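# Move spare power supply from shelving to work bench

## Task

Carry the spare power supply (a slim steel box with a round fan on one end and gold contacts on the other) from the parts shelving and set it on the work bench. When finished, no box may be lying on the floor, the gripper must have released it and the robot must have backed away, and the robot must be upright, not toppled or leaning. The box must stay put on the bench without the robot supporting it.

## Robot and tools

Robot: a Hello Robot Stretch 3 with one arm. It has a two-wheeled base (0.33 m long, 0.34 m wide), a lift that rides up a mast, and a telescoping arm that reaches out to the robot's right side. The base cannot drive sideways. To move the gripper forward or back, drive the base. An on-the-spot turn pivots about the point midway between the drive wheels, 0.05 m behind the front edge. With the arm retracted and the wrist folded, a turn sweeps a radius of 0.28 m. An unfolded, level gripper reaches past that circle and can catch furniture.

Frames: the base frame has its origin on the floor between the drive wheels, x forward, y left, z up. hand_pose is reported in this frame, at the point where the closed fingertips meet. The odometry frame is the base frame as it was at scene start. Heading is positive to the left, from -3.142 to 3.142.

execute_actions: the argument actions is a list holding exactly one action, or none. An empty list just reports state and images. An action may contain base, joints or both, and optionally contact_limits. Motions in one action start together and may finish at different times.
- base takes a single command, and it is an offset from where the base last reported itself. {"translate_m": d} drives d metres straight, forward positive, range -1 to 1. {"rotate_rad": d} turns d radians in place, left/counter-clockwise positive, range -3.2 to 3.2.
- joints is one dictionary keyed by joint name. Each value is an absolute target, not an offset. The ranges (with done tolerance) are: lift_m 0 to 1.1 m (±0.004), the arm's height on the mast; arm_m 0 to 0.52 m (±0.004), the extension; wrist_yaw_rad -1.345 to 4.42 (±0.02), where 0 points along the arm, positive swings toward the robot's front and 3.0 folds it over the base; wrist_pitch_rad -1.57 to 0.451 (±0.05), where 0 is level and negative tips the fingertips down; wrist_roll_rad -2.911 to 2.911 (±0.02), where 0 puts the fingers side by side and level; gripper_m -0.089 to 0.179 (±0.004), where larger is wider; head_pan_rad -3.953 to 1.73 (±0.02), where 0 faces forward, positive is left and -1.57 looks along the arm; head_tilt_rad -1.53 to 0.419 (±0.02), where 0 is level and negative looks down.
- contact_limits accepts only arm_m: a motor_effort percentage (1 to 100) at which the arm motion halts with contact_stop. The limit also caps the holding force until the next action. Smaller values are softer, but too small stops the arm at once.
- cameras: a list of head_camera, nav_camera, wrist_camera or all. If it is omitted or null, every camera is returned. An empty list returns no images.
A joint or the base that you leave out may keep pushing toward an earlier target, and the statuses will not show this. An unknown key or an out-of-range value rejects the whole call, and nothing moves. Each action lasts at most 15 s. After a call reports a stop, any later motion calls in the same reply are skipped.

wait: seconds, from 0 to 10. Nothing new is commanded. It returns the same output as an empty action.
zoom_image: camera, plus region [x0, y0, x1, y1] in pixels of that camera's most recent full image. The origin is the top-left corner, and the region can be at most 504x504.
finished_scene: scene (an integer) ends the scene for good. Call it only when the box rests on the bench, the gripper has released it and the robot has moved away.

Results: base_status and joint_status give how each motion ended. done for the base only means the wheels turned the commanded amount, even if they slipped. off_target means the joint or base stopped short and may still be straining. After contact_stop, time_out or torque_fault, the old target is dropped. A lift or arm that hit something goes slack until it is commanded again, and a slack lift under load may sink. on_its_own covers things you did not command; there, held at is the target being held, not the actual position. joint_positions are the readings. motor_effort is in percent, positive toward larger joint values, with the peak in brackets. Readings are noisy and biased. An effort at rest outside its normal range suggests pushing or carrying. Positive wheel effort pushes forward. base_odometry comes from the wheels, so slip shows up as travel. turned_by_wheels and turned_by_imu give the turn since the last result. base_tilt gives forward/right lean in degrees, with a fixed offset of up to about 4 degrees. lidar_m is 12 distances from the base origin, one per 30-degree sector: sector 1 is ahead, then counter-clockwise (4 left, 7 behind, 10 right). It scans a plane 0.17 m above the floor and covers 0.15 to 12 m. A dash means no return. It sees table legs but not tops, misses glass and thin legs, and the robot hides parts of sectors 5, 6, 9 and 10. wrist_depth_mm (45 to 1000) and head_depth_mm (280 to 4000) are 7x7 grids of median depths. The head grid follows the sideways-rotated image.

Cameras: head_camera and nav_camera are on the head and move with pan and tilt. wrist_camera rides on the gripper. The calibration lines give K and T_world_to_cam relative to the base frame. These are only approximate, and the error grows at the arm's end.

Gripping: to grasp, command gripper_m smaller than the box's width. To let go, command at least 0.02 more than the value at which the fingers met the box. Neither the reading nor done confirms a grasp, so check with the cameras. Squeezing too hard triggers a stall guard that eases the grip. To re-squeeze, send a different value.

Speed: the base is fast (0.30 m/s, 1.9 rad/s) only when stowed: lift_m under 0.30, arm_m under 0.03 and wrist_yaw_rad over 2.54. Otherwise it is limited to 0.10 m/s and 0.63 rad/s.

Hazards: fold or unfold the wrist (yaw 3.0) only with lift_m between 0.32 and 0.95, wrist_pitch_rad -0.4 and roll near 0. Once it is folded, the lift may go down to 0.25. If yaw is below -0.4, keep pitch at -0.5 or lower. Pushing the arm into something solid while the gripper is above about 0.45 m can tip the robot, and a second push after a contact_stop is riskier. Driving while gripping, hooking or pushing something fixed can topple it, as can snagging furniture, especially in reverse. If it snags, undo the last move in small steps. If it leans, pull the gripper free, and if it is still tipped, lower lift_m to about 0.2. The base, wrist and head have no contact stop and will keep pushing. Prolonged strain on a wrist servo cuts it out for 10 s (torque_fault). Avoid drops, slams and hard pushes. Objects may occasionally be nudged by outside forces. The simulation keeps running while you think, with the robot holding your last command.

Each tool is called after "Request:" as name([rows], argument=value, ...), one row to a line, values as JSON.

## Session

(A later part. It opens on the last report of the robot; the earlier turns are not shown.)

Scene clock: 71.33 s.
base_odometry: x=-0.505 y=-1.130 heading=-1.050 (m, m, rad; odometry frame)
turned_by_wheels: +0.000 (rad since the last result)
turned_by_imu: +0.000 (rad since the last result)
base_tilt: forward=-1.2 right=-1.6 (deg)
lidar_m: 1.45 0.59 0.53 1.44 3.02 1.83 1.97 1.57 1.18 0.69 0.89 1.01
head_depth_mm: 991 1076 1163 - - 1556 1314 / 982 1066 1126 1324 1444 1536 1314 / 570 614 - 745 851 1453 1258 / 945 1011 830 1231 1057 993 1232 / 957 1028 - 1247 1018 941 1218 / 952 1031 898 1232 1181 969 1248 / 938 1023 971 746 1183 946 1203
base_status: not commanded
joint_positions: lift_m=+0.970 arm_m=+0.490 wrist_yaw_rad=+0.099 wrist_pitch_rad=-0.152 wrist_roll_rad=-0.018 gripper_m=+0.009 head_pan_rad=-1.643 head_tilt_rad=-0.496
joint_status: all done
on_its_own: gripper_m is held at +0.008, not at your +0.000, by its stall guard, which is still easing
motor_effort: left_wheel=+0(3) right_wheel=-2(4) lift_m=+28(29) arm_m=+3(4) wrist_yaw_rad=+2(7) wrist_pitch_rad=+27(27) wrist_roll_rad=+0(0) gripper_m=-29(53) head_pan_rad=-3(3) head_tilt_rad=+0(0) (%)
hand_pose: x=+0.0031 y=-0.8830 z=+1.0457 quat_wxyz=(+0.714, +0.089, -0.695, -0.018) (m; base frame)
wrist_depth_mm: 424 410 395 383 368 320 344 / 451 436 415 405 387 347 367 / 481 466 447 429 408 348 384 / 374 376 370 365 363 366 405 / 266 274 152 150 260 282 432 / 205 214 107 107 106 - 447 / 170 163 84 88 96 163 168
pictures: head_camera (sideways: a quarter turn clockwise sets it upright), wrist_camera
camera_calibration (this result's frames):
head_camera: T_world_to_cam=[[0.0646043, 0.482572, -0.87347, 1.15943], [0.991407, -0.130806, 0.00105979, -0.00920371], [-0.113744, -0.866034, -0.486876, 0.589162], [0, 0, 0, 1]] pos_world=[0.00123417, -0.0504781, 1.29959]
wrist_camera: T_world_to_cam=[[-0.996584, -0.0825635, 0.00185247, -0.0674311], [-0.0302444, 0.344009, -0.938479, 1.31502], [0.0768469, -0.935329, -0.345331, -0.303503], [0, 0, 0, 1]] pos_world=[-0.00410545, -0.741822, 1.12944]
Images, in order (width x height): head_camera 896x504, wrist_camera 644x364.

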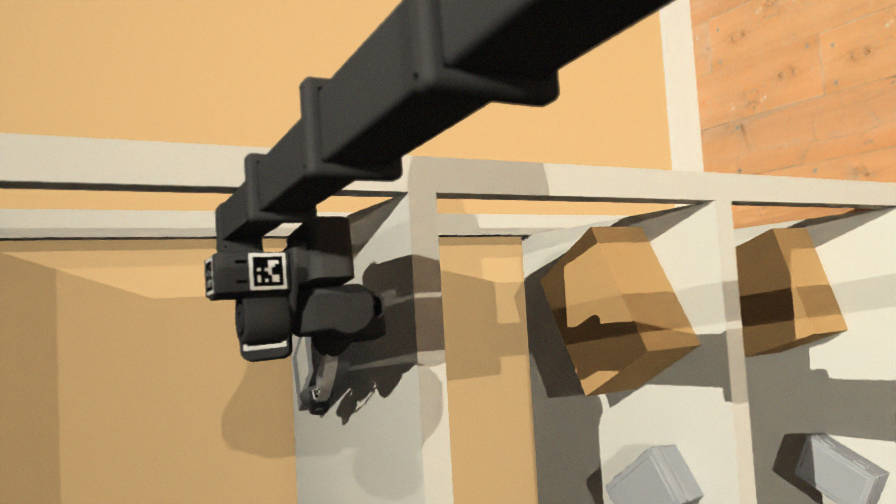

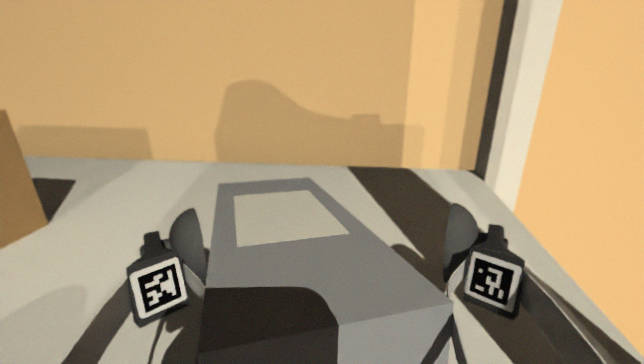

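Request:
execute_actions([
  {"joints":{"lift_m":0.938}},
], cameras=[])

Request:
execute_actions([
  {"joints":{"gripper_m":0.15}},
], cameras=[])

Request:
execute_actions([
  {"base":{"translate_m":-0.025},"joints":{"arm_m":0.45,"wrist_yaw_rad":0.2}},
], cameras=["wrist_camera"])

Request:
execute_actions([
  {"joints":{"gripper_m":0.02}},
], cameras=["wrist_camera","head_camera"])

Scene clock: 78.97 s.
base_odometry: x=-0.505 y=-1.130 heading=-1.050 (m, m, rad; odometry frame)
turned_by_wheels: +0.000 (rad since the last result)
turned_by_imu: -0.001 (rad since the last result)
base_tilt: forward=-1.3 right=-1.6 (deg)
lidar_m: 1.45 0.59 0.54 1.44 3.03 1.83 1.98 1.57 1.18 0.69 0.89 1.01
head_depth_mm: 990 1074 1177 1261 - 1528 1314 / 982 1070 1151 - 1445 1537 1307 / 570 621 643 750 851 1447 1258 / 943 1026 - 1231 1061 994 1232 / 959 1038 - 1260 1023 939 1212 / 951 1031 901 1226 1178 969 1250 / 942 1018 967 748 1180 946 1206
base_status: not commanded
joint_positions: lift_m=+0.938 arm_m=+0.490 wrist_yaw_rad=+0.101 wrist_pitch_rad=-0.126 wrist_roll_rad=-0.013 gripper_m=+0.051 head_pan_rad=-1.643 head_tilt_rad=-0.496
joint_status: all done
on_its_own: gripper_m is held at +0.049, not at your +0.000, by its stall guard, which is still easing
motor_effort: left_wheel=+0(0) right_wheel=-1(2) lift_m=+19(28) arm_m=+3(3) wrist_yaw_rad=-1(1) wrist_pitch_rad=+13(27) wrist_roll_rad=-3(4) gripper_m=-32(35) head_pan_rad=-4(4) head_tilt_rad=-1(1) (%)
hand_pose: x=+0.0039 y=-0.8845 z=+1.0209 quat_wxyz=(+0.712, +0.080, -0.698, -0.008) (m; base frame)
wrist_depth_mm: 428 414 398 384 370 320 345 / 453 442 422 402 391 327 360 / 471 466 449 428 408 349 379 / 333 327 223 220 311 337 402 / 226 232 140 138 210 227 418 / 172 179 107 106 105 - 163 / 143 135 86 89 97 133 133
pictures: none
No camera images: the call's "cameras" was empty. Leave "cameras" out to get every camera's image.

Scene clock: 80.73 s.
base_odometry: x=-0.505 y=-1.130 heading=-1.050 (m, m, rad; odometry frame)
turned_by_wheels: +0.000 (rad since the last result)
turned_by_imu: +0.000 (rad since the last result)
base_tilt: forward=-1.3 right=-1.6 (deg)
lidar_m: 1.44 0.60 0.54 1.44 3.00 1.83 1.97 1.56 1.19 0.69 0.89 1.01
head_depth_mm: 990 1077 1176 1259 - 1534 1314 / 982 1068 1150 - 1444 1534 1318 / 571 620 646 750 848 1462 1254 / 946 1023 - 1228 1056 993 1222 / 959 1036 - 1263 1026 939 1219 / 952 1026 906 1233 1176 967 1245 / 944 1019 967 753 1182 945 1197
base_status: not commanded
joint_positions: lift_m=+0.938 arm_m=+0.490 wrist_yaw_rad=+0.102 wrist_pitch_rad=-0.124 wrist_roll_rad=-0.013 gripper_m=+0.150 head_pan_rad=-1.643 head_tilt_rad=-0.496
joint_status: all done
motor_effort: left_wheel=+0(0) right_wheel=-2(1) lift_m=+19(19) arm_m=+3(3) wrist_yaw_rad=-1(1) wrist_pitch_rad=+13(14) wrist_roll_rad=-3(2) gripper_m=+0(80) head_pan_rad=-3(2) head_tilt_rad=-1(1) (%)
hand_pose: x=+0.0040 y=-0.8846 z=+1.0213 quat_wxyz=(+0.712, +0.080, -0.698, -0.008) (m; base frame)
wrist_depth_mm: 429 413 393 384 370 320 344 / 455 436 420 400 387 323 361 / 480 464 446 427 410 348 379 / 334 332 224 221 313 347 401 / 227 239 149 139 217 228 416 / 172 - 112 106 106 - 168 / - 138 87 89 96 133 133
pictures: none
No camera images: the call's "cameras" was empty. Leave "cameras" out to get every camera's image.

Scene clock: 82.90 s.
base_odometry: x=-0.517 y=-1.108 heading=-1.050 (m, m, rad; odometry frame)
turned_by_wheels: +0.000 (rad since the last result)
turned_by_imu: +0.000 (rad since the last result)
base_tilt: forward=-1.2 right=-1.6 (deg)
lidar_m: 1.45 0.60 0.55 3.44 2.99 1.81 1.97 1.56 1.18 0.68 0.91 1.01
head_depth_mm: 993 1073 1170 1264 - 1536 1314 / 979 1064 1155 - 1429 1535 1310 / 565 618 - 744 1370 1500 1282 / 943 1023 - 1258 1260 995 1224 / 956 1038 - 1263 1022 942 1208 / 949 1031 903 747 1183 943 1248 / 940 1020 969 749 1177 949 1224
base_status: done
joint_positions: lift_m=+0.938 arm_m=+0.450 wrist_yaw_rad=+0.199 wrist_pitch_rad=-0.123 wrist_roll_rad=-0.013 gripper_m=+0.150 head_pan_rad=-1.643 head_tilt_rad=-0.496
joint_status: all done
motor_effort: left_wheel=+0(4) right_wheel=-1(7) lift_m=+19(19) arm_m=-4(4) wrist_yaw_rad=+1(1) wrist_pitch_rad=+12(13) wrist_roll_rad=-3(2) gripper_m=+0(0) head_pan_rad=-3(3) head_tilt_rad=-1(1) (%)
hand_pose: x=+0.0282 y=-0.8418 z=+1.0214 quat_wxyz=(+0.711, +0.113, -0.693, +0.027) (m; base frame)
wrist_depth_mm: 525 495 452 426 406 371 356 / 540 517 482 449 424 375 376 / 283 531 507 473 439 406 391 / 282 329 299 201 311 338 409 / 228 241 199 139 193 228 427 / 173 - 155 133 144 - 168 / - 137 135 136 135 133 133
pictures: wrist_camera
camera_calibration (this result's frames):
wrist_camera: T_world_to_cam=[[-0.983477, -0.180981, -0.00437947, -0.115877], [-0.0534925, 0.313628, -0.948038, 1.26369], [0.17295, -0.932139, -0.318127, -0.303027], [0, 0, 0, 1]] pos_world=[0.00604417, -0.699764, 1.10112]
Images, in order (width x height): wrist_camera 644x364.

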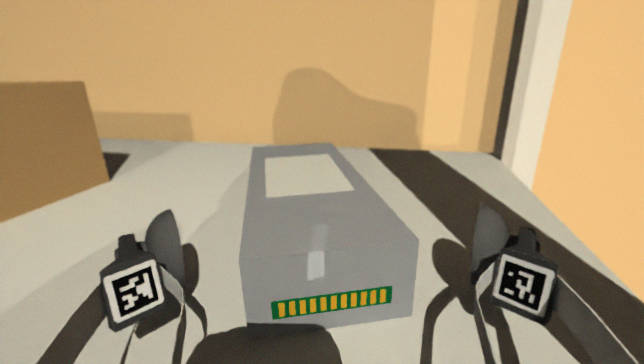

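Scene clock: 84.70 s.
base_odometry: x=-0.517 y=-1.108 heading=-1.050 (m, m, rad; odometry frame)
turned_by_wheels: +0.000 (rad since the last result)
turned_by_imu: +0.000 (rad since the last result)
base_tilt: forward=-1.3 right=-1.6 (deg)
lidar_m: 1.44 0.60 0.55 3.45 2.99 1.81 1.98 1.56 1.18 0.68 0.91 1.01
head_depth_mm: 989 1073 1179 1255 - 1521 1315 / 978 1060 1150 - 1448 1535 1315 / 560 617 - 743 1369 1495 1258 / 945 1027 - 1251 1262 990 1231 / 956 1035 - 1258 1022 941 1204 / 948 1030 902 744 1176 943 1246 / 942 1019 970 749 1187 948 1211
base_status: not commanded
joint_positions: lift_m=+0.938 arm_m=+0.450 wrist_yaw_rad=+0.209 wrist_pitch_rad=-0.123 wrist_roll_rad=-0.016 gripper_m=+0.021 head_pan_rad=-1.643 head_tilt_rad=-0.496
joint_status: all done
motor_effort: left_wheel=+1(1) right_wheel=-5(5) lift_m=+20(20) arm_m=-3(4) wrist_yaw_rad=-7(7) wrist_pitch_rad=+12(12) wrist_roll_rad=-1(3) gripper_m=-27(100) head_pan_rad=-3(3) head_tilt_rad=-1(0) (%)
hand_pose: x=+0.0306 y=-0.8413 z=+1.0216 quat_wxyz=(+0.712, +0.117, -0.692, +0.031) (m; base frame)
wrist_depth_mm: 532 493 455 424 402 376 350 / 551 517 483 460 426 395 371 / 278 529 509 471 444 386 391 / 278 327 298 202 314 311 409 / 227 224 160 139 138 217 418 / 172 172 129 131 137 169 164 / 138 138 135 136 135 135 134
pictures: head_camera (sideways: a quarter turn clockwise sets it upright), wrist_camera
camera_calibration (this result's frames):
head_camera: T_world_to_cam=[[0.0646042, 0.482572, -0.87347, 1.15943], [0.991407, -0.130806, 0.00105978, -0.0092037], [-0.113744, -0.866033, -0.486876, 0.589163], [0, 0, 0, 1]] pos_world=[0.00123418, -0.0504781, 1.29959]
wrist_camera: T_world_to_cam=[[-0.981567, -0.191113, -0.00138892, -0.125017], [-0.0593673, 0.311805, -0.948289, 1.26273], [0.181664, -0.930727, -0.317404, -0.302785], [0, 0, 0, 1]] pos_world=[0.00725751, -0.699429, 1.10116]
Images, in order (width x height): head_camera 896x504, wrist_camera 644x364.

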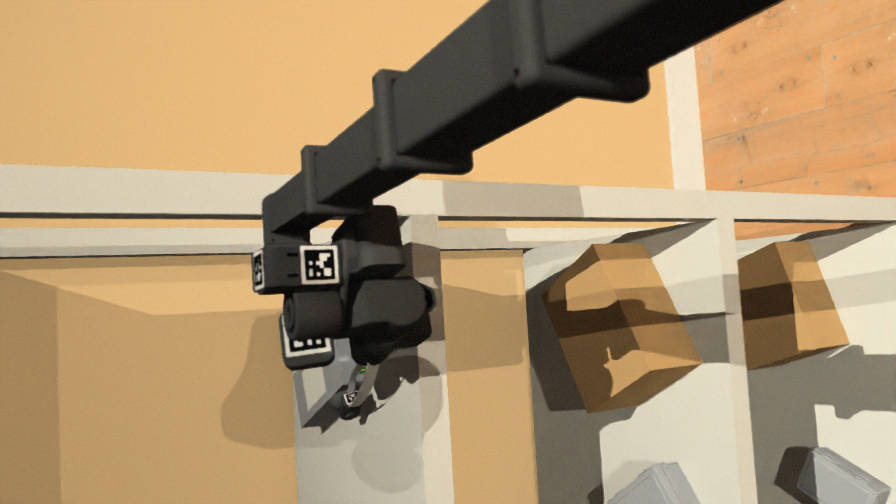

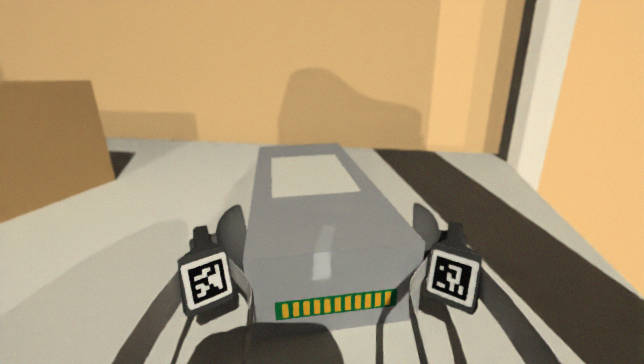

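Request:
execute_actions([
  {"joints":{"arm_m":0.36,"wrist_yaw_rad":0.05}},
], cameras=["wrist_camera"])

Request:
execute_actions([
  {"joints":{"gripper_m":0.15}},
], cameras=["wrist_camera"])

Scene clock: 92.83 s.
base_odometry: x=-0.517 y=-1.108 heading=-1.050 (m, m, rad; odometry frame)
turned_by_wheels: +0.000 (rad since the last result)
turned_by_imu: -0.001 (rad since the last result)
base_tilt: forward=-1.2 right=-1.6 (deg)
lidar_m: 1.45 0.60 0.55 3.45 2.98 1.81 1.97 1.56 1.18 0.68 0.90 1.01
head_depth_mm: 989 1074 1176 1258 - 1490 1305 / 980 1065 1155 - 1449 1534 1315 / 566 618 682 1283 1362 1495 1264 / 943 1024 - 1289 1265 997 1240 / 958 1035 1088 1272 1019 943 1204 / 949 1024 962 993 1180 940 1248 / 945 1025 967 749 1182 952 1218
base_status: not commanded
joint_positions: lift_m=+0.938 arm_m=+0.361 wrist_yaw_rad=+0.051 wrist_pitch_rad=-0.123 wrist_roll_rad=-0.017 gripper_m=+0.042 head_pan_rad=-1.643 head_tilt_rad=-0.496
joint_status: all done
on_its_own: gripper_m is held at +0.041, not at your +0.020, by its stall guard, which is not easing now
motor_effort: left_wheel=+1(7) right_wheel=-4(16) lift_m=+20(20) arm_m=-5(5) wrist_yaw_rad=+0(28) wrist_pitch_rad=+12(12) wrist_roll_rad=-1(1) gripper_m=-20(21) head_pan_rad=-3(3) head_tilt_rad=-1(1) (%)
hand_pose: x=-0.0087 y=-0.7566 z=+1.0216 quat_wxyz=(+0.713, +0.062, -0.698, -0.025) (m; base frame)
wrist_depth_mm: 526 517 502 495 474 478 461 / 556 550 535 520 506 499 482 / 345 565 557 539 487 529 513 / 317 328 297 200 316 552 533 / 227 224 160 140 139 575 576 / 171 170 128 130 136 174 599 / 138 137 134 135 135 134 127
pictures: wrist_camera
camera_calibration (this result's frames):
wrist_camera: T_world_to_cam=[[-0.999399, -0.0346661, -0.00039016, -0.0301891], [-0.0106271, 0.317045, -0.948351, 1.23844], [0.0329993, -0.947777, -0.317222, -0.231133], [0, 0, 0, 1]] pos_world=[-0.00938277, -0.612749, 1.10114]
Images, in order (width x height): wrist_camera 644x364.

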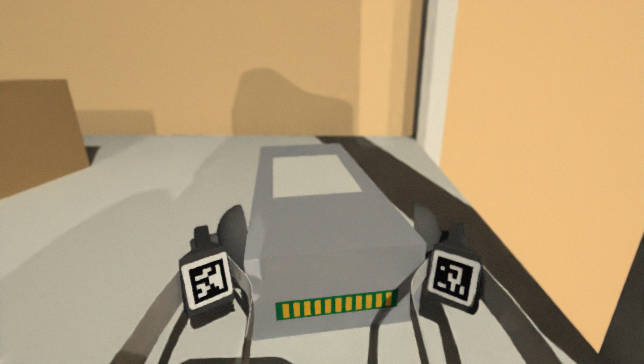

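Scene clock: 94.40 s.
base_odometry: x=-0.517 y=-1.108 heading=-1.050 (m, m, rad; odometry frame)
turned_by_wheels: +0.000 (rad since the last result)
turned_by_imu: +0.000 (rad since the last result)
base_tilt: forward=-1.2 right=-1.6 (deg)
lidar_m: 1.45 0.59 0.55 3.44 3.00 1.81 1.98 1.56 1.18 0.68 0.91 1.01
head_depth_mm: 987 1071 1171 1261 - 1493 1314 / 983 1062 1153 - 1452 1538 1314 / 566 618 681 1288 1371 1503 1284 / 945 1026 - 1286 1266 995 1229 / 956 1034 1082 1283 1027 939 1207 / 949 1027 964 1237 1180 944 1249 / 943 1018 969 748 1183 949 1222
base_status: not commanded
joint_positions: lift_m=+0.938 arm_m=+0.360 wrist_yaw_rad=+0.048 wrist_pitch_rad=-0.123 wrist_roll_rad=-0.017 gripper_m=+0.150 head_pan_rad=-1.643 head_tilt_rad=-0.496
joint_status: all done
motor_effort: left_wheel=-1(1) right_wheel=-1(3) lift_m=+20(20) arm_m=-3(5) wrist_yaw_rad=+2(2) wrist_pitch_rad=+12(12) wrist_roll_rad=+0(1) gripper_m=+0(82) head_pan_rad=-3(3) head_tilt_rad=-2(1) (%)
hand_pose: x=-0.0094 y=-0.7565 z=+1.0215 quat_wxyz=(+0.713, +0.061, -0.698, -0.026) (m; base frame)
wrist_depth_mm: 528 518 505 491 477 473 462 / 552 550 535 523 511 496 485 / 342 570 551 541 492 527 516 / 317 330 297 201 316 559 550 / 225 239 210 139 194 577 574 / 172 - 162 131 140 - 600 / - 138 134 136 136 134 120
pictures: wrist_camera
camera_calibration (this result's frames):
wrist_camera: T_world_to_cam=[[-0.999488, -0.0319865, -0.000385685, -0.0288376], [-0.00979764, 0.317581, -0.94818, 1.23851], [0.0304515, -0.947691, -0.317732, -0.230482], [0, 0, 0, 1]] pos_world=[-0.00966992, -0.612674, 1.10108]
Images, in order (width x height): wrist_camera 644x364.

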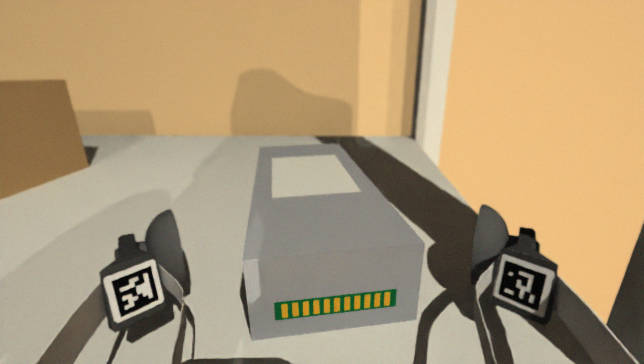

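Request:
execute_actions([
  {"base":{"translate_m":-0.035},"joints":{"wrist_yaw_rad":0.2}},
], cameras=[])

Request:
execute_actions([
  {"joints":{"arm_m":0.41},"contact_limits":{"arm_m":12}},
], cameras=["wrist_camera"])

Request:
execute_actions([
  {"joints":{"gripper_m":0.04}},
], cameras=["wrist_camera"])

Request:
execute_actions([
  {"joints":{"lift_m":0.97}},
], cameras=["wrist_camera","head_camera"])

Scene clock: 101.47 s.
base_odometry: x=-0.535 y=-1.078 heading=-1.050 (m, m, rad; odometry frame)
turned_by_wheels: +0.000 (rad since the last result)
turned_by_imu: -0.001 (rad since the last result)
base_tilt: forward=-1.2 right=-1.6 (deg)
lidar_m: 1.46 0.60 0.57 2.82 2.95 1.77 1.97 1.56 1.18 0.67 0.93 1.04
head_depth_mm: 990 1073 1172 1258 - 1488 1316 / 979 1060 1147 - 1447 1537 1309 / 970 1055 1119 1301 1406 1532 1315 / 564 613 - 979 1062 937 1191 / 952 1038 1088 1281 1021 951 1208 / 946 1022 932 1239 1028 941 1214 / 941 1019 969 748 1182 972 1228
base_status: done
joint_positions: lift_m=+0.938 arm_m=+0.360 wrist_yaw_rad=+0.198 wrist_pitch_rad=-0.123 wrist_roll_rad=-0.017 gripper_m=+0.150 head_pan_rad=-1.643 head_tilt_rad=-0.496
joint_status: all done
motor_effort: left_wheel=-1(4) right_wheel=-1(7) lift_m=+20(20) arm_m=-4(4) wrist_yaw_rad=+2(0) wrist_pitch_rad=+12(12) wrist_roll_rad=-1(1) gripper_m=+1(1) head_pan_rad=-2(3) head_tilt_rad=-1(2) (%)
hand_pose: x=+0.0280 y=-0.7518 z=+1.0215 quat_wxyz=(+0.713, +0.113, -0.692, +0.027) (m; base frame)
wrist_depth_mm: 630 582 542 514 481 441 425 / 636 601 574 536 506 459 448 / 322 454 580 551 504 494 471 / 305 327 323 202 312 513 495 / 227 238 210 140 160 536 519 / 172 - 162 137 140 - 541 / - 138 137 137 135 134 129
pictures: none
No camera images: the call's "cameras" was empty. Leave "cameras" out to get every camera's image.

Scene clock: 102.93 s.
base_odometry: x=-0.535 y=-1.078 heading=-1.050 (m, m, rad; odometry frame)
turned_by_wheels: +0.000 (rad since the last result)
turned_by_imu: +0.000 (rad since the last result)
base_tilt: forward=-1.2 right=-1.6 (deg)
lidar_m: 1.45 0.60 0.57 2.81 2.95 1.77 1.98 1.56 1.18 0.68 0.93 1.04
head_depth_mm: 988 1072 1172 1266 - 1483 1313 / 980 1065 1149 - 1452 1532 1315 / 971 1052 1123 1285 1411 1530 1322 / 564 613 - 753 1063 940 1184 / 957 1037 1091 1273 1022 949 1207 / 946 1029 963 749 1032 937 1216 / 946 1016 972 751 1187 974 1223
base_status: not commanded
joint_positions: lift_m=+0.938 arm_m=+0.409 wrist_yaw_rad=+0.207 wrist_pitch_rad=-0.123 wrist_roll_rad=-0.017 gripper_m=+0.150 head_pan_rad=-1.643 head_tilt_rad=-0.496
joint_status: all done
motor_effort: left_wheel=+1(1) right_wheel=-5(5) lift_m=+20(20) arm_m=+4(4) wrist_yaw_rad=-6(6) wrist_pitch_rad=+12(12) wrist_roll_rad=-1(1) gripper_m=-1(1) head_pan_rad=-3(3) head_tilt_rad=-1(1) (%)
contact_limits: arm_m 12 (drawing in: default 17, maximum 28; extending or still: default 23, maximum 38)
hand_pose: x=+0.0302 y=-0.8005 z=+1.0215 quat_wxyz=(+0.713, +0.116, -0.691, +0.030) (m; base frame)
wrist_depth_mm: 566 530 503 461 433 396 387 / 600 566 523 492 462 415 404 / 317 572 536 505 475 436 425 / 306 330 320 202 318 462 443 / 227 239 198 140 205 474 466 / 172 - 108 107 111 - 496 / - 133 88 87 87 134 494
pictures: wrist_camera
camera_calibration (this result's frames):
wrist_camera: T_world_to_cam=[[-0.981818, -0.189825, -0.000385981, -0.117542], [-0.0599466, 0.311986, -0.948194, 1.24993], [0.180111, -0.93093, -0.317693, -0.264535], [0, 0, 0, 1]] pos_world=[0.00716983, -0.658536, 1.10109]
Images, in order (width x height): wrist_camera 644x364.

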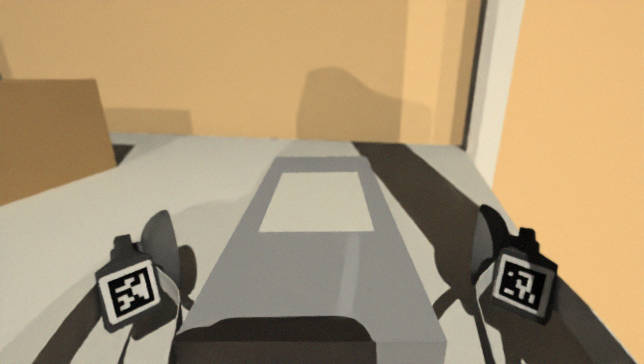

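Scene clock: 104.53 s.
base_odometry: x=-0.535 y=-1.078 heading=-1.050 (m, m, rad; odometry frame)
turned_by_wheels: +0.000 (rad since the last result)
turned_by_imu: +0.000 (rad since the last result)
base_tilt: forward=-1.3 right=-1.6 (deg)
lidar_m: 1.45 0.60 0.57 2.82 2.95 1.77 1.97 1.56 1.18 0.68 0.93 1.03
head_depth_mm: 982 1072 1171 1264 - 1497 1313 / 979 1060 1149 - 1454 1532 1312 / 973 1048 1125 1284 1414 1534 1318 / 564 612 - 753 1063 939 1188 / 957 1034 1100 1279 1021 950 1209 / 945 1024 967 749 1027 938 1216 / 942 1023 972 751 1186 971 1231
base_status: not commanded
joint_positions: lift_m=+0.938 arm_m=+0.409 wrist_yaw_rad=+0.209 wrist_pitch_rad=-0.123 wrist_roll_rad=-0.017 gripper_m=+0.042 head_pan_rad=-1.643 head_tilt_rad=-0.496
joint_status: all done
motor_effort: left_wheel=+2(2) right_wheel=-7(6) lift_m=+20(20) arm_m=+4(4) wrist_yaw_rad=-8(9) wrist_pitch_rad=+12(12) wrist_roll_rad=+0(1) gripper_m=-38(100) head_pan_rad=-3(3) head_tilt_rad=-1(0) (%)
hand_pose: x=+0.0308 y=-0.8003 z=+1.0215 quat_wxyz=(+0.713, +0.117, -0.691, +0.031) (m; base frame)
wrist_depth_mm: 579 528 503 466 436 396 385 / 599 565 533 491 455 419 404 / 314 572 541 505 478 435 430 / 304 333 326 202 313 462 442 / 228 239 199 140 158 478 468 / 172 - 113 107 106 - 494 / 144 138 90 90 89 135 510
pictures: wrist_camera
camera_calibration (this result's frames):
wrist_camera: T_world_to_cam=[[-0.98141, -0.191923, -0.000385922, -0.118697], [-0.0606111, 0.311845, -0.948198, 1.24984], [0.182101, -0.930547, -0.31768, -0.264295], [0, 0, 0, 1]] pos_world=[0.00739223, -0.658476, 1.10109]
Images, in order (width x height): wrist_camera 644x364.

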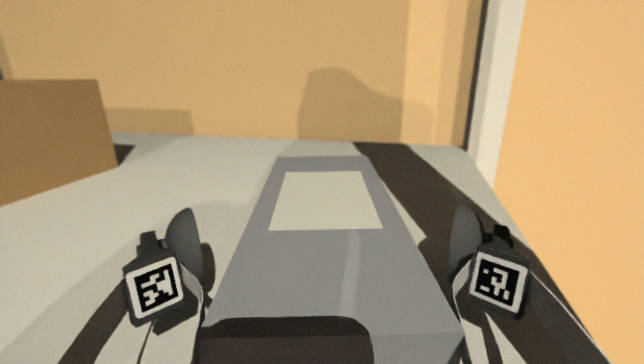

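Scene clock: 105.63 s.
base_odometry: x=-0.535 y=-1.078 heading=-1.050 (m, m, rad; odometry frame)
turned_by_wheels: +0.000 (rad since the last result)
turned_by_imu: +0.000 (rad since the last result)
base_tilt: forward=-1.3 right=-1.6 (deg)
lidar_m: 1.45 0.60 0.57 2.81 2.94 1.77 1.98 1.56 1.18 0.68 0.93 1.04
head_depth_mm: 986 1074 1157 - - 1535 1313 / 979 1061 1132 1312 1430 1537 1304 / 973 1049 - 1270 1399 1539 1316 / 562 603 - 738 1059 940 1187 / 958 1034 - 1257 1020 951 1208 / 946 1028 963 745 1025 939 1218 / 940 1016 969 748 1183 970 1228
base_status: not commanded
joint_positions: lift_m=+0.970 arm_m=+0.410 wrist_yaw_rad=+0.204 wrist_pitch_rad=-0.145 wrist_roll_rad=-0.017 gripper_m=+0.049 head_pan_rad=-1.643 head_tilt_rad=-0.496
joint_status: all done
on_its_own: gripper_m is held at +0.047, not at your +0.040, by its stall guard, which is still easing
motor_effort: left_wheel=+2(2) right_wheel=-5(6) lift_m=+27(28) arm_m=+3(4) wrist_yaw_rad=-3(8) wrist_pitch_rad=+24(23) wrist_roll_rad=-1(1) gripper_m=-29(38) head_pan_rad=-2(3) head_tilt_rad=-1(2) (%)
hand_pose: x=+0.0292 y=-0.7995 z=+1.0475 quat_wxyz=(+0.713, +0.123, -0.690, +0.022) (m; base frame)
wrist_depth_mm: 564 535 491 472 431 394 388 / 592 566 526 488 460 420 406 / 316 592 553 509 478 434 430 / 319 374 382 377 374 465 447 / 274 281 254 158 245 497 470 / 211 219 119 112 111 - 502 / 173 166 89 89 90 166 524
pictures: head_camera (sideways: a quarter turn clockwise sets it upright), wrist_camera
camera_calibration (this result's frames):
head_camera: T_world_to_cam=[[0.0646043, 0.482572, -0.87347, 1.15943], [0.991407, -0.130806, 0.00105979, -0.00920371], [-0.113744, -0.866034, -0.486876, 0.589162], [0, 0, 0, 1]] pos_world=[0.00123417, -0.0504781, 1.29959]
wrist_camera: T_world_to_cam=[[-0.982448, -0.186537, -0.0000314659, -0.11614], [-0.0631045, 0.332515, -0.940984, 1.28323], [0.175539, -0.924466, -0.33845, -0.228144], [0, 0, 0, 1]] pos_world=[0.00692419, -0.65927, 1.13028]
Images, in order (width x height): head_camera 896x504, wrist_camera 644x364.

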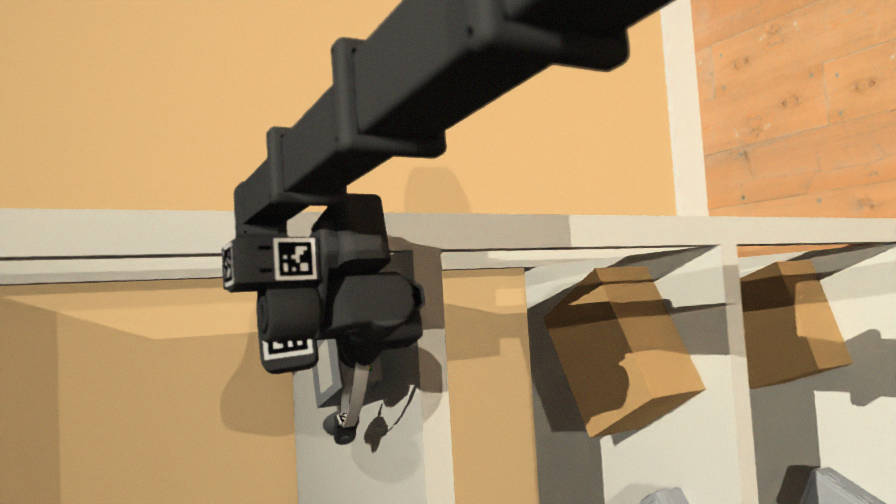

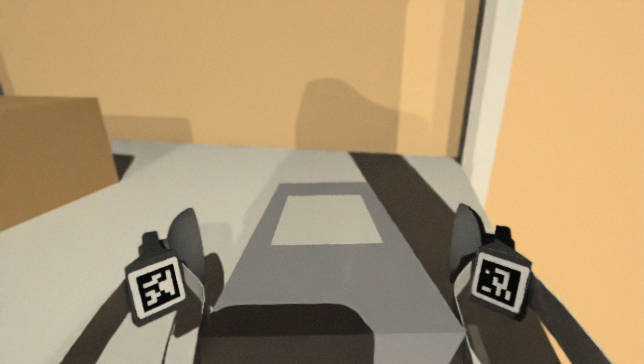

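Request:
execute_actions([
  {"joints":{"lift_m":0.942,"gripper_m":0.06}},
], cameras=[])

Request:
execute_actions([
  {"base":{"translate_m":0.1},"joints":{"arm_m":0.33,"wrist_yaw_rad":0.0}},
], cameras=["wrist_camera"])

Request:
execute_actions([
  {"joints":{"gripper_m":0.15}},
], cameras=[])

Request:
execute_actions([
  {"joints":{"lift_m":1.1}},
], cameras=[])

Request:
execute_actions([
  {"joints":{"wrist_pitch_rad":-0.72,"arm_m":0.42},"contact_limits":{"arm_m":12}},
], cameras=["wrist_camera","head_camera"])

Scene clock: 116.60 s.
base_odometry: x=-0.535 y=-1.078 heading=-1.050 (m, m, rad; odometry frame)
turned_by_wheels: +0.000 (rad since the last result)
turned_by_imu: -0.001 (rad since the last result)
base_tilt: forward=-1.2 right=-1.5 (deg)
lidar_m: 1.46 0.60 0.57 2.82 2.95 1.77 1.98 1.56 1.18 0.68 0.93 1.04
head_depth_mm: 986 1072 1171 1270 - 1495 1311 / 980 1061 1150 - 1455 1536 1313 / 970 1054 1115 1288 1411 1541 1315 / 564 612 - 754 1058 939 1188 / 959 1036 1088 1270 1022 949 1210 / 944 1029 1004 746 1024 936 1217 / 939 1019 971 749 1187 968 1234
base_status: not commanded
joint_positions: lift_m=+0.942 arm_m=+0.410 wrist_yaw_rad=+0.203 wrist_pitch_rad=-0.142 wrist_roll_rad=-0.017 gripper_m=+0.062 head_pan_rad=-1.643 head_tilt_rad=-0.496
joint_status: all done
motor_effort: left_wheel=+0(1) right_wheel=-1(4) lift_m=+21(24) arm_m=+3(3) wrist_yaw_rad=-2(3) wrist_pitch_rad=+22(23) wrist_roll_rad=-1(1) gripper_m=-5(100) head_pan_rad=-3(3) head_tilt_rad=-1(1) (%)
hand_pose: x=+0.0289 y=-0.7998 z=+1.0208 quat_wxyz=(+0.713, +0.121, -0.690, +0.022) (m; base frame)
wrist_depth_mm: 566 531 491 466 436 394 394 / 339 560 525 488 458 418 404 / 317 542 541 510 470 438 429 / 300 315 311 196 303 460 448 / 223 228 195 138 155 483 474 / 169 178 107 106 106 - 496 / 143 134 90 90 89 134 525
pictures: none
No camera images: the call's "cameras" was empty. Leave "cameras" out to get every camera's image.

Scene clock: 118.77 s.
base_odometry: x=-0.485 y=-1.165 heading=-1.050 (m, m, rad; odometry frame)
turned_by_wheels: +0.000 (rad since the last result)
turned_by_imu: +0.000 (rad since the last result)
base_tilt: forward=-1.3 right=-1.6 (deg)
lidar_m: 1.44 0.59 0.51 1.25 3.07 1.87 1.97 1.57 0.70 0.71 0.87 1.52
head_depth_mm: 989 1076 1174 1268 - 1547 1306 / 570 627 1141 - 1451 1538 1311 / 952 1027 1050 1231 1055 958 1156 / 970 1047 1101 - 1017 969 1216 / 959 1041 1085 1276 1023 943 1220 / 953 1029 966 1235 1179 969 1249 / 946 1024 967 750 1182 946 1219
base_status: done
joint_positions: lift_m=+0.942 arm_m=+0.330 wrist_yaw_rad=-0.005 wrist_pitch_rad=-0.141 wrist_roll_rad=-0.017 gripper_m=+0.074 head_pan_rad=-1.643 head_tilt_rad=-0.496
joint_status: all done
on_its_own: gripper_m is held at +0.073, not at your +0.060, by its stall guard, which is still easing
motor_effort: left_wheel=-2(9) right_wheel=+0(10) lift_m=+21(22) arm_m=-3(5) wrist_yaw_rad=+5(19) wrist_pitch_rad=+21(22) wrist_roll_rad=+0(1) gripper_m=-24(28) head_pan_rad=-3(4) head_tilt_rad=-2(1) (%)
hand_pose: x=-0.0227 y=-0.7257 z=+1.0210 quat_wxyz=(+0.711, +0.049, -0.699, -0.051) (m; base frame)
wrist_depth_mm: 532 532 524 518 516 512 507 / 330 555 555 545 536 534 536 / 298 480 545 525 515 570 573 / 286 315 313 196 305 586 605 / 223 228 205 138 156 227 630 / 170 177 107 106 106 - 163 / 142 138 90 90 90 135 133
pictures: wrist_camera
camera_calibration (this result's frames):
wrist_camera: T_world_to_cam=[[-0.999778, 0.0210869, -0.000107065, -0.00295414], [0.00715084, 0.334253, -0.942456, 1.23478], [-0.0198377, -0.942247, -0.334329, -0.181361], [0, 0, 0, 1]] pos_world=[-0.015381, -0.583554, 1.10309]
Images, in order (width x height): wrist_camera 644x364.

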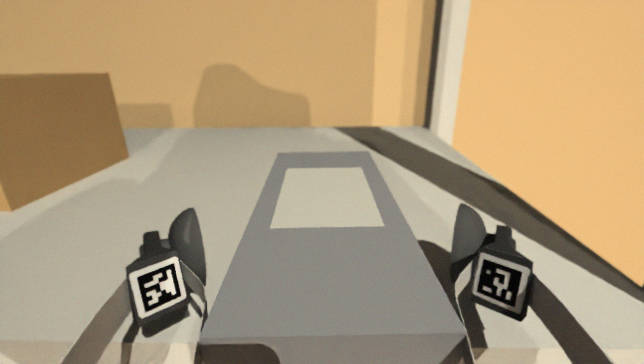

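Scene clock: 120.13 s.
base_odometry: x=-0.485 y=-1.165 heading=-1.050 (m, m, rad; odometry frame)
turned_by_wheels: +0.000 (rad since the last result)
turned_by_imu: +0.000 (rad since the last result)
base_tilt: forward=-1.2 right=-1.5 (deg)
lidar_m: 1.44 0.59 0.51 1.24 3.07 1.87 1.97 1.57 0.69 0.71 0.87 1.52
head_depth_mm: 989 1080 1176 1261 - 1548 1314 / 568 626 1142 - 1456 1536 1316 / 954 1027 1051 1227 1055 958 1157 / 967 1052 1104 - 1019 970 1218 / 959 1041 1091 1279 1028 943 1217 / 953 1032 964 1239 1183 969 1247 / 948 1026 969 750 1177 945 1226
base_status: not commanded
joint_positions: lift_m=+0.942 arm_m=+0.330 wrist_yaw_rad=-0.002 wrist_pitch_rad=-0.124 wrist_roll_rad=-0.017 gripper_m=+0.150 head_pan_rad=-1.643 head_tilt_rad=-0.496
joint_status: all done
motor_effort: left_wheel=+0(1) right_wheel=-1(0) lift_m=+21(21) arm_m=-3(4) wrist_yaw_rad=+1(4) wrist_pitch_rad=+13(21) wrist_roll_rad=-1(1) gripper_m=+1(84) head_pan_rad=-3(4) head_tilt_rad=-1(1) (%)
hand_pose: x=-0.0219 y=-0.7267 z=+1.0252 quat_wxyz=(+0.712, +0.044, -0.700, -0.044) (m; base frame)
wrist_depth_mm: 542 536 527 525 512 512 509 / 556 554 566 547 540 541 538 / 296 541 577 567 516 571 566 / 288 336 337 213 324 594 598 / 234 247 217 148 201 238 628 / 178 - 125 113 117 - 176 / - 142 95 91 91 139 139
pictures: none
No camera images: the call's "cameras" was empty. Leave "cameras" out to get every camera's image.

Scene clock: 122.40 s.
base_odometry: x=-0.485 y=-1.165 heading=-1.050 (m, m, rad; odometry frame)
turned_by_wheels: +0.000 (rad since the last result)
turned_by_imu: +0.000 (rad since the last result)
base_tilt: forward=-1.2 right=-1.6 (deg)
lidar_m: 1.44 0.59 0.51 1.24 3.07 1.87 1.97 1.57 0.69 0.71 0.87 1.51
head_depth_mm: - 1088 1172 1299 1445 1554 1313 / - 625 1128 1267 1413 1530 1315 / 902 1037 1048 754 1060 955 1162 / - - 950 1259 1019 968 1222 / 938 - 838 1245 1025 938 1217 / 949 1022 960 1237 1170 969 1243 / 947 1022 968 748 1181 944 1224
base_status: not commanded
joint_positions: lift_m=+1.100 arm_m=+0.330 wrist_yaw_rad=-0.002 wrist_pitch_rad=-0.123 wrist_roll_rad=-0.017 gripper_m=+0.150 head_pan_rad=-1.643 head_tilt_rad=-0.496
joint_status: all done
motor_effort: left_wheel=-1(1) right_wheel=-1(1) lift_m=+24(28) arm_m=-3(3) wrist_yaw_rad=+2(1) wrist_pitch_rad=+12(12) wrist_roll_rad=-1(1) gripper_m=+1(0) head_pan_rad=-3(3) head_tilt_rad=-1(0) (%)
hand_pose: x=-0.0219 y=-0.7267 z=+1.1832 quat_wxyz=(+0.712, +0.043, -0.700, -0.044) (m; base frame)
wrist_depth_mm: 541 530 532 522 520 522 502 / 568 561 561 556 543 544 531 / 598 592 591 583 571 566 564 / 636 638 625 621 603 608 598 / 353 388 555 548 561 629 625 / 299 - 430 420 416 - 671 / 299 337 340 290 336 725 704
pictures: none
No camera images: the call's "cameras" was empty. Leave "cameras" out to get every camera's image.

Scene clock: 124.30 s.
base_odometry: x=-0.485 y=-1.165 heading=-1.050 (m, m, rad; odometry frame)
turned_by_wheels: +0.000 (rad since the last result)
turned_by_imu: +0.000 (rad since the last result)
base_tilt: forward=-1.2 right=-1.6 (deg)
lidar_m: 1.44 0.59 0.51 1.24 3.07 1.87 1.97 1.56 0.70 0.71 0.87 1.52
head_depth_mm: - 1084 1179 1301 1446 1558 1312 / - 624 1128 1269 1417 1523 1315 / 947 1028 1048 756 1061 958 1157 / 948 1073 951 1261 1022 966 1217 / 935 - 776 1250 1019 943 1218 / 950 1028 1005 1234 1176 969 1245 / 945 1020 971 749 1189 949 1220
base_status: not commanded
joint_positions: lift_m=+1.100 arm_m=+0.420 wrist_yaw_rad=-0.001 wrist_pitch_rad=-0.727 wrist_roll_rad=-0.017 gripper_m=+0.150 head_pan_rad=-1.643 head_tilt_rad=-0.496
joint_status: all done
motor_effort: left_wheel=+0(1) right_wheel=-2(1) lift_m=+24(24) arm_m=+3(4) wrist_yaw_rad=+2(2) wrist_pitch_rad=+4(12) wrist_roll_rad=-1(0) gripper_m=+1(0) head_pan_rad=-2(3) head_tilt_rad=-1(1) (%)
contact_limits: arm_m 12 (drawing in: default 17, maximum 28; extending or still: default 23, maximum 38)
hand_pose: x=-0.0218 y=-0.7399 z=+1.0502 quat_wxyz=(+0.666, +0.253, -0.655, -0.250) (m; base frame)
wrist_depth_mm: 291 396 388 388 387 499 501 / 292 331 332 331 330 559 567 / 281 288 288 232 286 300 667 / 256 255 254 202 251 252 817 / 229 233 228 183 222 230 - / 206 - 207 165 201 - - / 192 188 185 152 182 187 180
pictures: head_camera (sideways: a quarter turn clockwise sets it upright), wrist_camera
camera_calibration (this result's frames):
head_camera: T_world_to_cam=[[0.0646043, 0.482572, -0.87347, 1.15943], [0.991407, -0.130806, 0.00105978, -0.0092037], [-0.113744, -0.866033, -0.486876, 0.589163], [0, 0, 0, 1]] pos_world=[0.00123417, -0.0504781, 1.29959]
wrist_camera: T_world_to_cam=[[-0.999844, 0.0151592, 0.00904269, -0.0157377], [0.00670838, 0.800193, -0.599705, 1.25182], [-0.0163269, -0.599551, -0.80017, 0.557921], [0, 0, 0, 1]] pos_world=[-0.0150238, -0.666956, 1.1973]
Images, in order (width x height): head_camera 896x504, wrist_camera 644x364.

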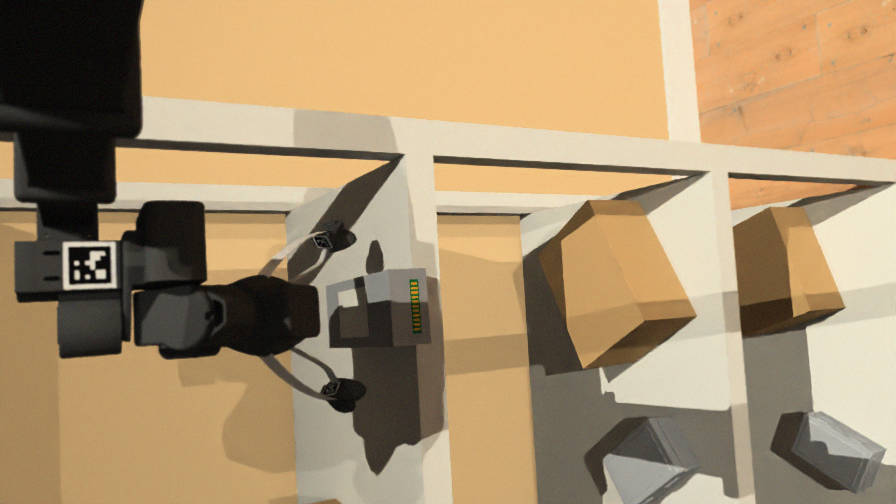

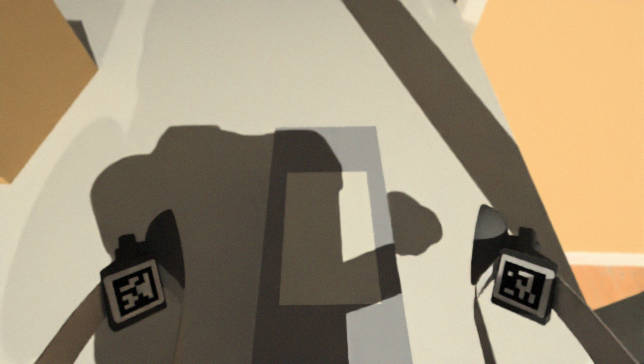

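Request:
execute_actions([
  {"joints":{"lift_m":1.062,"arm_m":0.43}},
], cameras=[])

Request:
execute_actions([
  {"joints":{"gripper_m":0.04}},
], cameras=["wrist_camera"])

Request:
execute_actions([
  {"joints":{"lift_m":1.1}},
], cameras=["wrist_camera","head_camera"])

Scene clock: 129.33 s.
base_odometry: x=-0.485 y=-1.165 heading=-1.050 (m, m, rad; odometry frame)
turned_by_wheels: +0.000 (rad since the last result)
turned_by_imu: +0.000 (rad since the last result)
base_tilt: forward=-1.2 right=-1.6 (deg)
lidar_m: 1.44 0.59 0.51 1.24 3.06 1.87 1.97 1.56 0.70 0.71 0.87 1.51
head_depth_mm: 980 - 1183 1298 1448 1558 1308 / 561 - 1123 1269 1417 1522 1313 / 932 1034 1050 755 1055 958 1157 / 953 - 953 1258 1021 968 1219 / 959 - 759 1251 1023 944 1219 / 955 1031 1004 1233 1176 969 1245 / 944 1022 969 751 1182 946 1220
base_status: not commanded
joint_positions: lift_m=+1.062 arm_m=+0.430 wrist_yaw_rad=-0.001 wrist_pitch_rad=-0.728 wrist_roll_rad=-0.017 gripper_m=+0.150 head_pan_rad=-1.643 head_tilt_rad=-0.496
joint_status: all done
motor_effort: left_wheel=-1(0) right_wheel=-1(1) lift_m=+19(21) arm_m=+3(4) wrist_yaw_rad=+1(1) wrist_pitch_rad=+4(4) wrist_roll_rad=-1(0) gripper_m=+0(1) head_pan_rad=-4(3) head_tilt_rad=-1(1) (%)
hand_pose: x=-0.0218 y=-0.7498 z=+1.0124 quat_wxyz=(+0.666, +0.254, -0.655, -0.250) (m; base frame)
wrist_depth_mm: 289 321 318 318 317 461 486 / 266 270 270 269 268 277 552 / 235 237 233 178 226 233 644 / 209 208 202 158 197 207 773 / 186 191 182 141 177 188 186 / 168 - 162 128 133 - 169 / - 154 149 117 119 153 152
pictures: none
No camera images: the call's "cameras" was empty. Leave "cameras" out to get every camera's image.

Scene clock: 130.93 s.
base_odometry: x=-0.485 y=-1.165 heading=-1.050 (m, m, rad; odometry frame)
turned_by_wheels: +0.000 (rad since the last result)
turned_by_imu: +0.000 (rad since the last result)
base_tilt: forward=-1.2 right=-1.6 (deg)
lidar_m: 1.44 0.59 0.51 1.24 3.07 1.87 1.98 1.57 0.70 0.71 0.87 1.52
head_depth_mm: 975 - 1190 1296 1447 1551 1315 / 563 - 1130 1268 1415 1540 1310 / 933 1036 1046 757 1058 958 1157 / 956 - 953 1257 1021 964 1219 / 957 - 756 1252 1020 944 1221 / 953 1031 962 1232 1180 974 1248 / 943 1023 971 748 1184 943 1217
base_status: not commanded
joint_positions: lift_m=+1.062 arm_m=+0.430 wrist_yaw_rad=-0.003 wrist_pitch_rad=-0.716 wrist_roll_rad=-0.017 gripper_m=+0.041 head_pan_rad=-1.643 head_tilt_rad=-0.496
joint_status: all done
motor_effort: left_wheel=-3(2) right_wheel=+1(2) lift_m=+19(19) arm_m=+3(4) wrist_yaw_rad=+2(2) wrist_pitch_rad=-2(4) wrist_roll_rad=-1(0) gripper_m=-19(91) head_pan_rad=-3(3) head_tilt_rad=-2(0) (%)
hand_pose: x=-0.0220 y=-0.7520 z=+1.0144 quat_wxyz=(+0.668, +0.249, -0.657, -0.247) (m; base frame)
wrist_depth_mm: 309 328 332 330 324 470 479 / 271 278 276 276 276 283 552 / 242 240 240 183 232 239 646 / 213 212 207 161 205 210 754 / 190 189 151 144 146 188 196 / 171 171 131 130 131 170 170 / 156 155 150 119 121 154 154
pictures: wrist_camera
camera_calibration (this result's frames):
wrist_camera: T_world_to_cam=[[-0.999821, 0.0167036, 0.0088908, -0.0141745], [0.00784428, 0.793456, -0.608577, 1.24405], [-0.0172199, -0.608398, -0.793445, 0.508574], [0, 0, 0, 1]] pos_world=[-0.015173, -0.677445, 1.16075]
Images, in order (width x height): wrist_camera 644x364.

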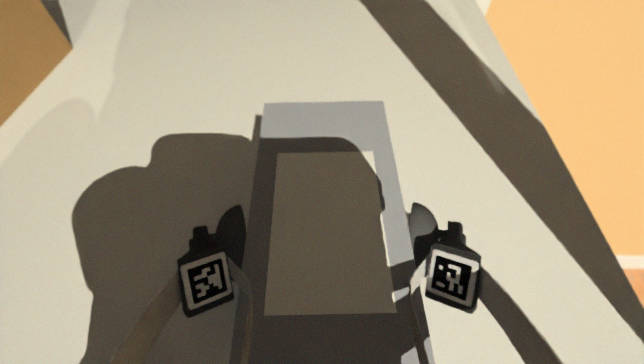

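Scene clock: 132.10 s.
base_odometry: x=-0.485 y=-1.165 heading=-1.050 (m, m, rad; odometry frame)
turned_by_wheels: +0.000 (rad since the last result)
turned_by_imu: +0.000 (rad since the last result)
base_tilt: forward=-1.2 right=-1.5 (deg)
lidar_m: 1.44 0.59 0.51 1.25 3.08 1.87 1.97 1.57 0.70 0.71 0.87 1.52
head_depth_mm: - 1084 1177 1298 1446 1559 1310 / - 627 1124 1271 1410 1546 1316 / 948 1029 1044 754 1060 954 1157 / 950 1071 951 1265 1018 968 1216 / 937 - 700 1252 1022 941 1221 / 951 1036 963 1236 1178 970 1246 / 943 1017 966 747 1179 943 1214
base_status: not commanded
joint_positions: lift_m=+1.100 arm_m=+0.430 wrist_yaw_rad=-0.001 wrist_pitch_rad=-0.778 wrist_roll_rad=-0.017 gripper_m=+0.041 head_pan_rad=-1.643 head_tilt_rad=-0.496
joint_status: all done
motor_effort: left_wheel=+0(1) right_wheel=-1(2) lift_m=+29(32) arm_m=+2(3) wrist_yaw_rad=+2(3) wrist_pitch_rad=+30(32) wrist_roll_rad=-1(1) gripper_m=-19(19) head_pan_rad=-4(3) head_tilt_rad=-1(1) (%)
hand_pose: x=-0.0218 y=-0.7403 z=+1.0413 quat_wxyz=(+0.660, +0.270, -0.649, -0.267) (m; base frame)
wrist_depth_mm: 293 341 344 340 343 489 496 / 287 299 300 298 298 545 584 / 267 265 265 180 258 267 698 / 239 236 231 159 230 236 871 / 215 216 149 144 145 214 - / 196 197 131 131 131 197 198 / 182 182 175 120 122 179 177
pictures: head_camera (sideways: a quarter turn clockwise sets it upright), wrist_camera
camera_calibration (this result's frames):
head_camera: T_world_to_cam=[[0.0646042, 0.482572, -0.87347, 1.15943], [0.991407, -0.130806, 0.00105978, -0.0092037], [-0.113744, -0.866033, -0.486876, 0.589163], [0, 0, 0, 1]] pos_world=[0.00123418, -0.0504781, 1.29959]
wrist_camera: T_world_to_cam=[[-0.999839, 0.0150466, 0.00973997, -0.0165093], [0.00704101, 0.829436, -0.558557, 1.22562], [-0.0164831, -0.558399, -0.829409, 0.611458], [0, 0, 0, 1]] pos_world=[-0.0150576, -0.67489, 1.19189]
Images, in order (width x height): head_camera 896x504, wrist_camera 644x364.

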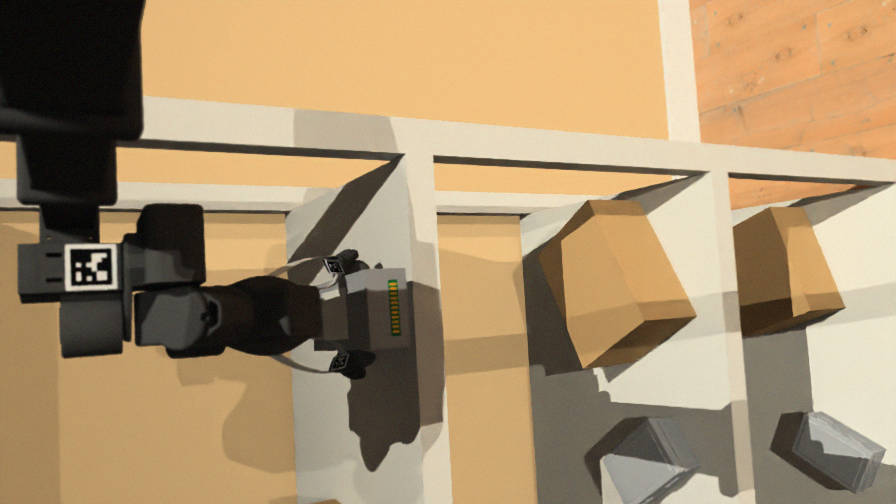

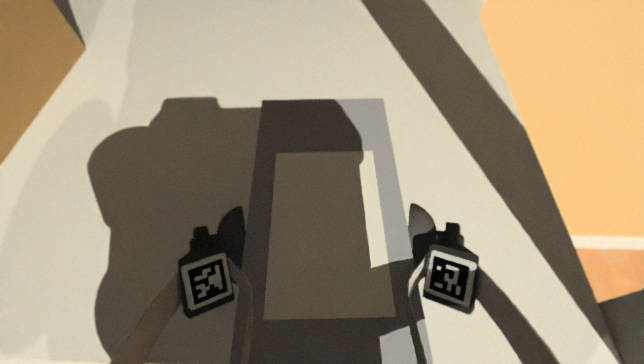

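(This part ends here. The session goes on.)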